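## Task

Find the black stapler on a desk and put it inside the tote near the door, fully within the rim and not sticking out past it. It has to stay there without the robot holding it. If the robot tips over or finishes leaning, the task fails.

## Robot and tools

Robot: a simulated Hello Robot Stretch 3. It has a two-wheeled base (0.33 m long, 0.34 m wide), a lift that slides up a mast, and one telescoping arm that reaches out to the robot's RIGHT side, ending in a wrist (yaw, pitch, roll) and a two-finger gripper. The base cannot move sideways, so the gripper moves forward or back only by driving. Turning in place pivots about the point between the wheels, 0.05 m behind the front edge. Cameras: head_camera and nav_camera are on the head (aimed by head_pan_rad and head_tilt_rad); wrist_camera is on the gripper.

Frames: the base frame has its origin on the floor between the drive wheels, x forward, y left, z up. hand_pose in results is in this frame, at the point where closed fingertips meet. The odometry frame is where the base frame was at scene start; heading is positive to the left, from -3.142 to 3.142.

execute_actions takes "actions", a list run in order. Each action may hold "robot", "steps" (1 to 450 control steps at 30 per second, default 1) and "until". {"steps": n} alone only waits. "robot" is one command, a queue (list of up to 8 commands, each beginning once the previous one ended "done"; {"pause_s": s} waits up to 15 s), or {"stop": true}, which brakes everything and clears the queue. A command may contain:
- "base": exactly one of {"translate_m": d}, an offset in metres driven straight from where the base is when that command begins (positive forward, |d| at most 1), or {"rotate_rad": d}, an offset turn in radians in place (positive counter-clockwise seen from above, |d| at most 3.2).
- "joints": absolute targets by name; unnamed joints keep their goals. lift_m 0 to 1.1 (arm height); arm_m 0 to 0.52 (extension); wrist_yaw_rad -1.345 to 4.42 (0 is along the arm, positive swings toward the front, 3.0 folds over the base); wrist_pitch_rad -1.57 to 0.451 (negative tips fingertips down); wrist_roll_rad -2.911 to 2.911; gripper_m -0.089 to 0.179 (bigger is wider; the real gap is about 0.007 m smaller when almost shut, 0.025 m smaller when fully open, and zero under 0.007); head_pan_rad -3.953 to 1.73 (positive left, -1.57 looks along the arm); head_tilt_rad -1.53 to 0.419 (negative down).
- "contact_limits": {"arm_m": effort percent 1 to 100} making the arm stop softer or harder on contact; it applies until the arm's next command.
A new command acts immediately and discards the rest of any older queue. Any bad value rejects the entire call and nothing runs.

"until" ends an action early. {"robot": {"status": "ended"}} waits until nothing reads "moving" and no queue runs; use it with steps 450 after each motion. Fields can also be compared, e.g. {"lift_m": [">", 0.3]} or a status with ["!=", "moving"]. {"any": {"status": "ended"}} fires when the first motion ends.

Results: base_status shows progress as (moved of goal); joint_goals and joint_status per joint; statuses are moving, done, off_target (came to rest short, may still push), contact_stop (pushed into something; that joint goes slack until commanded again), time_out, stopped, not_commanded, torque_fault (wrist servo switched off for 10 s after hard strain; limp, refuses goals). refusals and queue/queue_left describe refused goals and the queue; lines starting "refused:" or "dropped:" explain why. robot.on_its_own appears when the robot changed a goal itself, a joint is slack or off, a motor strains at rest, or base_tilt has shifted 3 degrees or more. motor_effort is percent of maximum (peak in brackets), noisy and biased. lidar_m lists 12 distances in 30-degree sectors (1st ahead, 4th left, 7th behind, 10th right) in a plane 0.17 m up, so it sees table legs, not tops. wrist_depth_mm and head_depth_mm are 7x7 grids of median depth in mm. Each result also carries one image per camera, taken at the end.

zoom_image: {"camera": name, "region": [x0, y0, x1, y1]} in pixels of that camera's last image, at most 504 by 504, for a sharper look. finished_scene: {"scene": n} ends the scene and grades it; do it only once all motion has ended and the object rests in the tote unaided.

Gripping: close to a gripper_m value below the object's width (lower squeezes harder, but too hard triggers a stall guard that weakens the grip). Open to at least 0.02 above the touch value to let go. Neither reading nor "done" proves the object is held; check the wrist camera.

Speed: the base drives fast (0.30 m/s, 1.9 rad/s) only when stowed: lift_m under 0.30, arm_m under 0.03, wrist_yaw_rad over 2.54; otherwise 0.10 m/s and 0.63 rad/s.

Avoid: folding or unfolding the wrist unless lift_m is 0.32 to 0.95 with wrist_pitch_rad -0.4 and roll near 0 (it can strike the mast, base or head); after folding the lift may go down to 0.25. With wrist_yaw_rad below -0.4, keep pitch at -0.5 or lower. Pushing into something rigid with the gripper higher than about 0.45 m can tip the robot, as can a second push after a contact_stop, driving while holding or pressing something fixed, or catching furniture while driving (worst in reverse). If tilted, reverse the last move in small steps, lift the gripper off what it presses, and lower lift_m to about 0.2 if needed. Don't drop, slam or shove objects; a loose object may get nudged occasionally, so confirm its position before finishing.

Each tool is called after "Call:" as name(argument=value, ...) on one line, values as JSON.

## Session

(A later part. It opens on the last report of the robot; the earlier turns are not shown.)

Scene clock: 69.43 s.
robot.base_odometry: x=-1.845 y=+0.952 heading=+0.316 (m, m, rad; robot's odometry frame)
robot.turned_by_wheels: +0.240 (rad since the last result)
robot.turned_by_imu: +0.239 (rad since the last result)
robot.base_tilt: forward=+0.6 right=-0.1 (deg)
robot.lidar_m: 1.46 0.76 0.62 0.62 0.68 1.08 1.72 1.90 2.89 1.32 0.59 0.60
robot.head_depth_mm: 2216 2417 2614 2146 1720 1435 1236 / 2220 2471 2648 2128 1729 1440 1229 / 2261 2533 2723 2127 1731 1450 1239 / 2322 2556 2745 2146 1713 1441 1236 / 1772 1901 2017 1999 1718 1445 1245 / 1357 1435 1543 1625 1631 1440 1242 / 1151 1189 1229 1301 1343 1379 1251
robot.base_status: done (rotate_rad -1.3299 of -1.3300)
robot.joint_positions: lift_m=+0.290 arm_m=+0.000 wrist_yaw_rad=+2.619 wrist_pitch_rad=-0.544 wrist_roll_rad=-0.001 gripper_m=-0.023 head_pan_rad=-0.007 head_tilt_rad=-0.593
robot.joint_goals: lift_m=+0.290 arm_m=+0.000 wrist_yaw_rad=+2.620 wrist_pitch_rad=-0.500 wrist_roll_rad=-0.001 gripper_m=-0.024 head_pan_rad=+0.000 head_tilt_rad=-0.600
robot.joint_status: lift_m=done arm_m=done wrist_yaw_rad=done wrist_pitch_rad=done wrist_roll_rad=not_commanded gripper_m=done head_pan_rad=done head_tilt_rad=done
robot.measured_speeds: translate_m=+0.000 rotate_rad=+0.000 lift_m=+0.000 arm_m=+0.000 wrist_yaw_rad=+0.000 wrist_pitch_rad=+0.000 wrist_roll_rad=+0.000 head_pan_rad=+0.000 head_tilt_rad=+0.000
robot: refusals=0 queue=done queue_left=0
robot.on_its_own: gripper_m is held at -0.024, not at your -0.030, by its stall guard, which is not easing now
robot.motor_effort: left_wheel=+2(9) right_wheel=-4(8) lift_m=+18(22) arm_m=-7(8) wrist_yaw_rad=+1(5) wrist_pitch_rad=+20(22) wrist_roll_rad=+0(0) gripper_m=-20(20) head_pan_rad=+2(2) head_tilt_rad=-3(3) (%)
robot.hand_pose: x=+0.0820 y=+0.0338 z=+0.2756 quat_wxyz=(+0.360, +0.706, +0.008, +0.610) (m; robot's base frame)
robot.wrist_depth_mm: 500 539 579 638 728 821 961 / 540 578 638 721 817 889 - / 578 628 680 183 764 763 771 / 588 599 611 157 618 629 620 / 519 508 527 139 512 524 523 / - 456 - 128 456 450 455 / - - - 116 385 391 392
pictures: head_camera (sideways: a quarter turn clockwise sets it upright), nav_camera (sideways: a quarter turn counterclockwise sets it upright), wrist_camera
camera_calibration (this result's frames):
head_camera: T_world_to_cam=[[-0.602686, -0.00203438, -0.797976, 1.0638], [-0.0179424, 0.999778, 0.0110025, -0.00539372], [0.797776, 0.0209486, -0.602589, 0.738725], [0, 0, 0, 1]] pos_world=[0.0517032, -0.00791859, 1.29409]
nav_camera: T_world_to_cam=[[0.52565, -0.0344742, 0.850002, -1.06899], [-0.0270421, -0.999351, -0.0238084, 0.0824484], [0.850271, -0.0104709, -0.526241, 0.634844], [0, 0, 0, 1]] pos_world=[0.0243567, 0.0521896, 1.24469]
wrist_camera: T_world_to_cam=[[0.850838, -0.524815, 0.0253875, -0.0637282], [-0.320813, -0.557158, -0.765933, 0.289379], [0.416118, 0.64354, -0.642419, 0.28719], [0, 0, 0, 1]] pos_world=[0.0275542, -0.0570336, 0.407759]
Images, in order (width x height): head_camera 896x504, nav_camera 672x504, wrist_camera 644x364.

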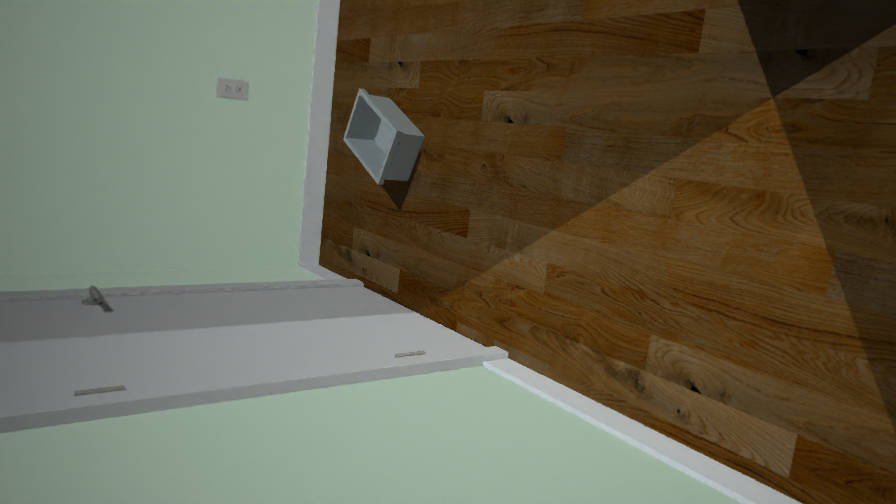

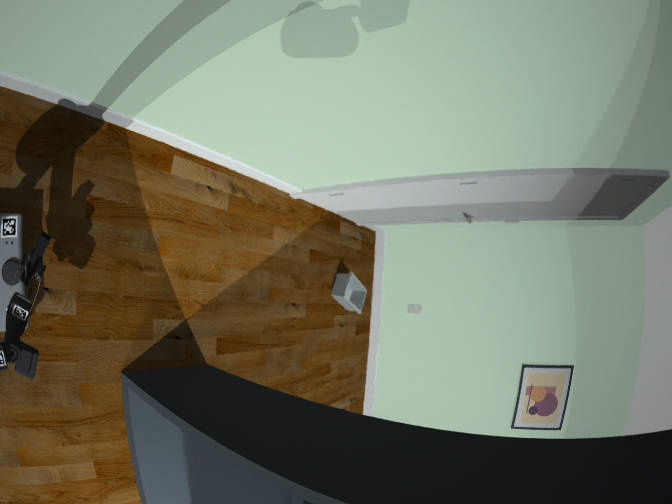

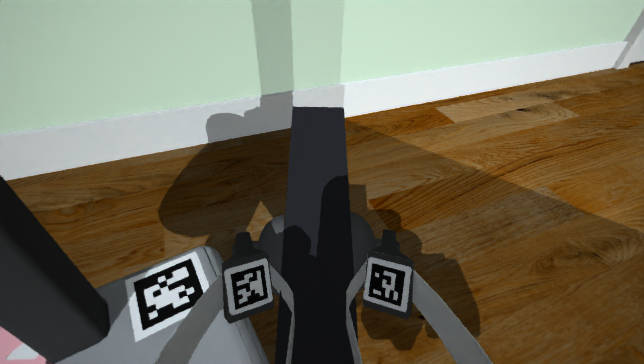

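Call:
execute_actions(actions=[{"robot":{"base":{"translate_m":0.9}},"steps":5},{"steps":450,"until":{"robot":{"translate_m":[">",0.5]}}},{"robot":[{"base":{"translate_m":1}},{"joints":{"wrist_yaw_rad":0,"lift_m":0.32,"head_pan_rad":-1.6,"head_tilt_rad":-1}}],"steps":450,"until":{"robot":{"wrist_yaw_rad":["<",1.3]}}},{"robot":{"base":{"rotate_rad":1.03},"joints":{"arm_m":0.3,"wrist_pitch_rad":-0.9}},"steps":450,"until":{"robot":{"status":"ended"}}}])

Scene clock: 81.00 s.
robot.base_odometry: x=-0.417 y=+1.419 heading=+1.346 (m, m, rad; robot's odometry frame)
robot.turned_by_wheels: +1.030 (rad since the last result)
robot.turned_by_imu: +1.009 (rad since the last result)
robot.base_tilt: forward=+0.5 right=-0.1 (deg)
robot.lidar_m: 0.34 0.33 0.39 0.61 3.40 0.82 0.92 2.98 1.48 1.20 0.84 0.42
robot.head_depth_mm: 1406 1704 1639 1464 1318 1206 1115 / 1359 1617 1647 1466 1321 1205 - / 1286 1533 1668 1495 1306 1207 - / 1241 1460 1620 1434 1305 1220 1128 / 1193 1407 1611 1452 1306 1216 1109 / 1145 1340 1579 1480 1343 1215 1119 / 1107 1278 1532 1489 1334 1215 1102
robot.base_status: done (rotate_rad +1.0299 of +1.0300)
robot.joint_positions: lift_m=+0.320 arm_m=+0.300 wrist_yaw_rad=+0.000 wrist_pitch_rad=-0.920 wrist_roll_rad=-0.001 gripper_m=-0.023 head_pan_rad=-1.593 head_tilt_rad=-0.988
robot.joint_goals: lift_m=+0.320 arm_m=+0.300 wrist_yaw_rad=+0.000 wrist_pitch_rad=-0.900 wrist_roll_rad=-0.001 gripper_m=-0.024 head_pan_rad=-1.600 head_tilt_rad=-1.000
robot.joint_status: lift_m=done arm_m=done wrist_yaw_rad=done wrist_pitch_rad=done wrist_roll_rad=not_commanded gripper_m=done head_pan_rad=done head_tilt_rad=done
robot.measured_speeds: translate_m=+0.000 rotate_rad=+0.000 lift_m=+0.000 arm_m=+0.000 wrist_yaw_rad=+0.000 wrist_pitch_rad=+0.000 wrist_roll_rad=+0.000 head_pan_rad=+0.000 head_tilt_rad=+0.000
robot: refusals=0 queue=done queue_left=0
robot.on_its_own: gripper_m is held at -0.024, not at your -0.030, by its stall guard, which is not easing now
robot.motor_effort: left_wheel=+0(9) right_wheel=+1(7) lift_m=+22(23) arm_m=+6(8) wrist_yaw_rad=+0(5) wrist_pitch_rad=+10(21) wrist_roll_rad=+0(0) gripper_m=-21(20) head_pan_rad=-3(29) head_tilt_rad=-5(29) (%)
robot.hand_pose: x=-0.0216 y=-0.5805 z=+0.2400 quat_wxyz=(+0.634, +0.314, -0.633, -0.314) (m; robot's base frame)
robot.wrist_depth_mm: 558 579 584 596 601 617 616 / 509 512 388 394 540 552 558 / 465 462 434 183 493 494 500 / 425 426 430 158 449 450 460 / 392 333 398 139 412 416 420 / 367 307 367 128 385 382 391 / 339 296 335 116 350 361 361
pictures: head_camera (sideways: a quarter turn clockwise sets it upright), nav_camera (sideways: a quarter turn counterclockwise sets it upright), wrist_camera
camera_calibration (this result's frames):
head_camera: T_world_to_cam=[[0.0130968, 0.862844, -0.505301, 0.678676], [0.999799, -0.00362882, 0.0197171, -0.0229394], [0.0151791, -0.505458, -0.862718, 1.08178], [0, 0, 0, 1]] pos_world=[-0.00237407, -0.0388814, 1.27666]
nav_camera: T_world_to_cam=[[-0.0489908, -0.811118, 0.582827, -0.717283], [-0.998644, 0.050069, -0.0142624, 0.0759375], [-0.0176131, -0.582735, -0.812471, 1.01243], [0, 0, 0, 1]] pos_world=[0.0585263, 0.00437521, 1.24171]
wrist_camera: T_world_to_cam=[[-0.99921, 0.0191437, 0.0348185, -0.0235779], [0.000278729, 0.87964, -0.47564, 0.657948], [-0.0397333, -0.475254, -0.878951, 0.100205], [0, 0, 0, 1]] pos_world=[-0.0197612, -0.530684, 0.401843]
Images, in order (width x height): head_camera 896x504, nav_camera 672x504, wrist_camera 644x364.

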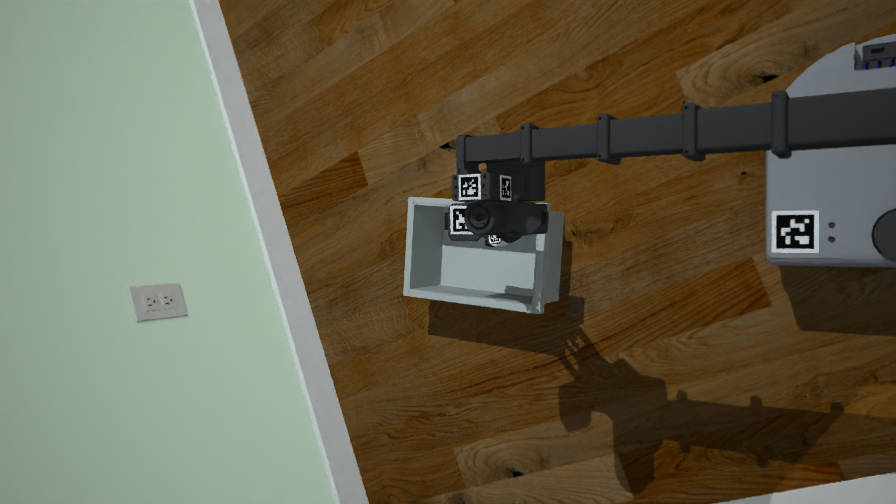

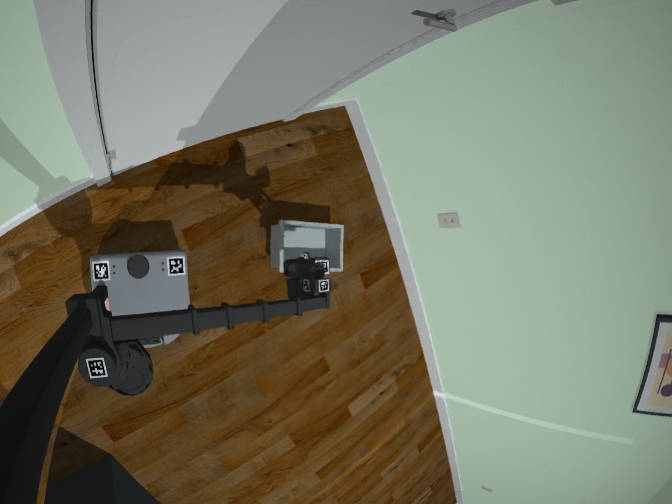

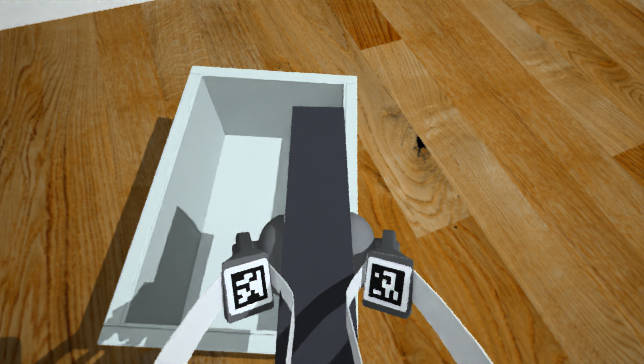

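Call:
execute_actions(actions=[{"robot":[{"base":{"translate_m":0.06},"joints":{"arm_m":0.42,"lift_m":0.27}},{"joints":{"lift_m":0.14}},{"joints":{"gripper_m":0.075}},{"joints":{"lift_m":0.27}}],"steps":450,"until":{"robot":{"status":"ended"}}}])

Scene clock: 88.83 s.
robot.base_odometry: x=-0.404 y=+1.478 heading=+1.346 (m, m, rad; robot's odometry frame)
robot.turned_by_wheels: +0.000 (rad since the last result)
robot.turned_by_imu: -0.002 (rad since the last result)
robot.base_tilt: forward=+0.5 right=-0.1 (deg)
robot.lidar_m: 0.29 0.27 0.33 0.51 3.44 0.87 0.96 2.93 1.46 1.18 0.71 0.35
robot.head_depth_mm: 1365 1675 1643 1466 1329 1199 1117 / 1321 1592 1635 1465 1314 1198 - / 1250 1501 1646 1487 1317 1206 - / 1213 1430 1623 1426 1309 1207 1129 / 1168 1371 1601 1480 1327 1210 1103 / 1120 1324 1563 1482 1340 1225 1129 / 1084 1268 1512 1476 1350 1187 994
robot.base_status: done (translate_m +0.0600 of +0.0600)
robot.joint_positions: lift_m=+0.270 arm_m=+0.420 wrist_yaw_rad=+0.000 wrist_pitch_rad=-0.915 wrist_roll_rad=-0.001 gripper_m=+0.075 head_pan_rad=-1.593 head_tilt_rad=-0.988
robot.joint_goals: lift_m=+0.270 arm_m=+0.420 wrist_yaw_rad=+0.000 wrist_pitch_rad=-0.900 wrist_roll_rad=-0.001 gripper_m=+0.075 head_pan_rad=-1.600 head_tilt_rad=-1.000
robot.joint_status: lift_m=done arm_m=done wrist_yaw_rad=done wrist_pitch_rad=done wrist_roll_rad=not_commanded gripper_m=done head_pan_rad=done head_tilt_rad=done
robot.measured_speeds: translate_m=+0.000 rotate_rad=+0.000 lift_m=+0.000 arm_m=+0.000 wrist_yaw_rad=+0.000 wrist_pitch_rad=+0.000 wrist_roll_rad=+0.000 head_pan_rad=+0.000 head_tilt_rad=+0.000
robot: refusals=0 queue=done queue_left=0
robot.motor_effort: left_wheel=-1(2) right_wheel=+2(7) lift_m=+21(22) arm_m=+5(6) wrist_yaw_rad=+0(0) wrist_pitch_rad=+7(10) wrist_roll_rad=+0(0) gripper_m=+0(80) head_pan_rad=-2(3) head_tilt_rad=-5(5) (%)
robot.hand_pose: x=-0.0216 y=-0.7017 z=+0.1908 quat_wxyz=(+0.635, +0.313, -0.634, -0.313) (m; robot's base frame)
robot.wrist_depth_mm: 468 503 518 532 544 543 549 / 446 460 461 466 478 485 498 / 405 411 405 287 433 438 440 / 374 377 321 341 300 398 402 / 346 347 343 353 273 362 368 / 319 322 323 318 - 338 341 / 299 295 293 298 272 309 316
pictures: head_camera (sideways: a quarter turn clockwise sets it upright), nav_camera (sideways: a quarter turn counterclockwise sets it upright), wrist_camera
camera_calibration (this result's frames):
head_camera: T_world_to_cam=[[0.0131706, 0.862842, -0.505301, 0.678675], [0.999799, -0.00371439, 0.0197171, -0.0229394], [0.0151358, -0.505459, -0.862718, 1.08178], [0, 0, 0, 1]] pos_world=[-0.0023774, -0.0388806, 1.27666]
nav_camera: T_world_to_cam=[[-0.0490602, -0.811114, 0.582827, -0.717283], [-0.99864, 0.0501544, -0.0142624, 0.0759375], [-0.017663, -0.582734, -0.812471, 1.01243], [0, 0, 0, 1]] pos_world=[0.0585266, 0.00437071, 1.24171]
wrist_camera: T_world_to_cam=[[-0.99921, 0.0193398, 0.0347186, -0.0193911], [0.000292086, 0.877155, -0.480208, 0.740244], [-0.0397407, -0.479818, -0.876468, -0.00429157], [0, 0, 0, 1]] pos_world=[-0.0197626, -0.650993, 0.352383]
Images, in order (width x height): head_camera 896x504, nav_camera 672x504, wrist_camera 644x364.

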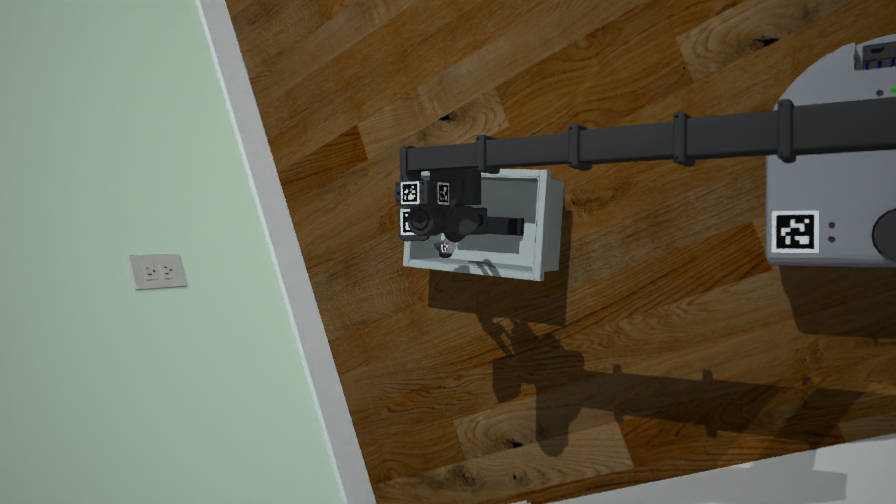

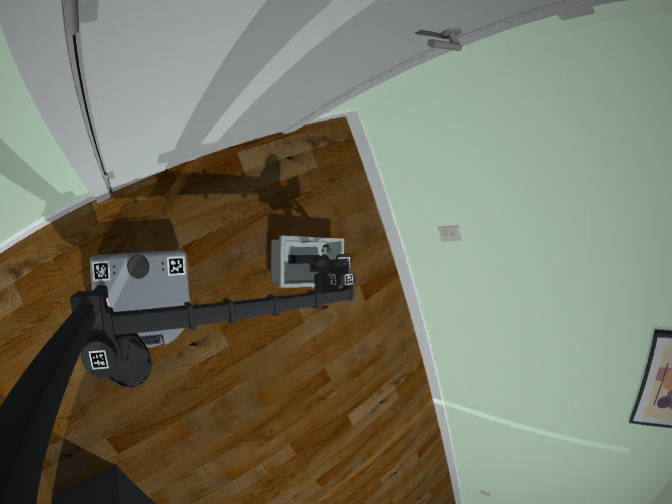

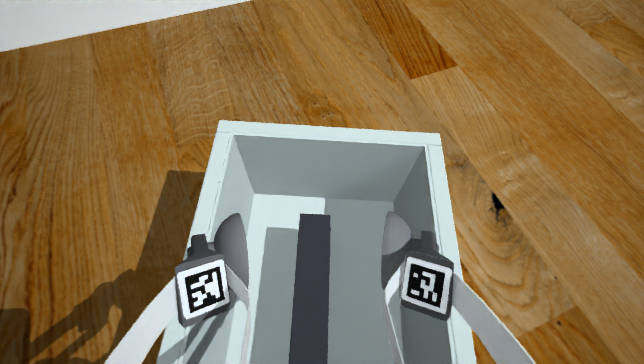

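Call:
finished_scene(scene=1)

The scene is finished: the task was done.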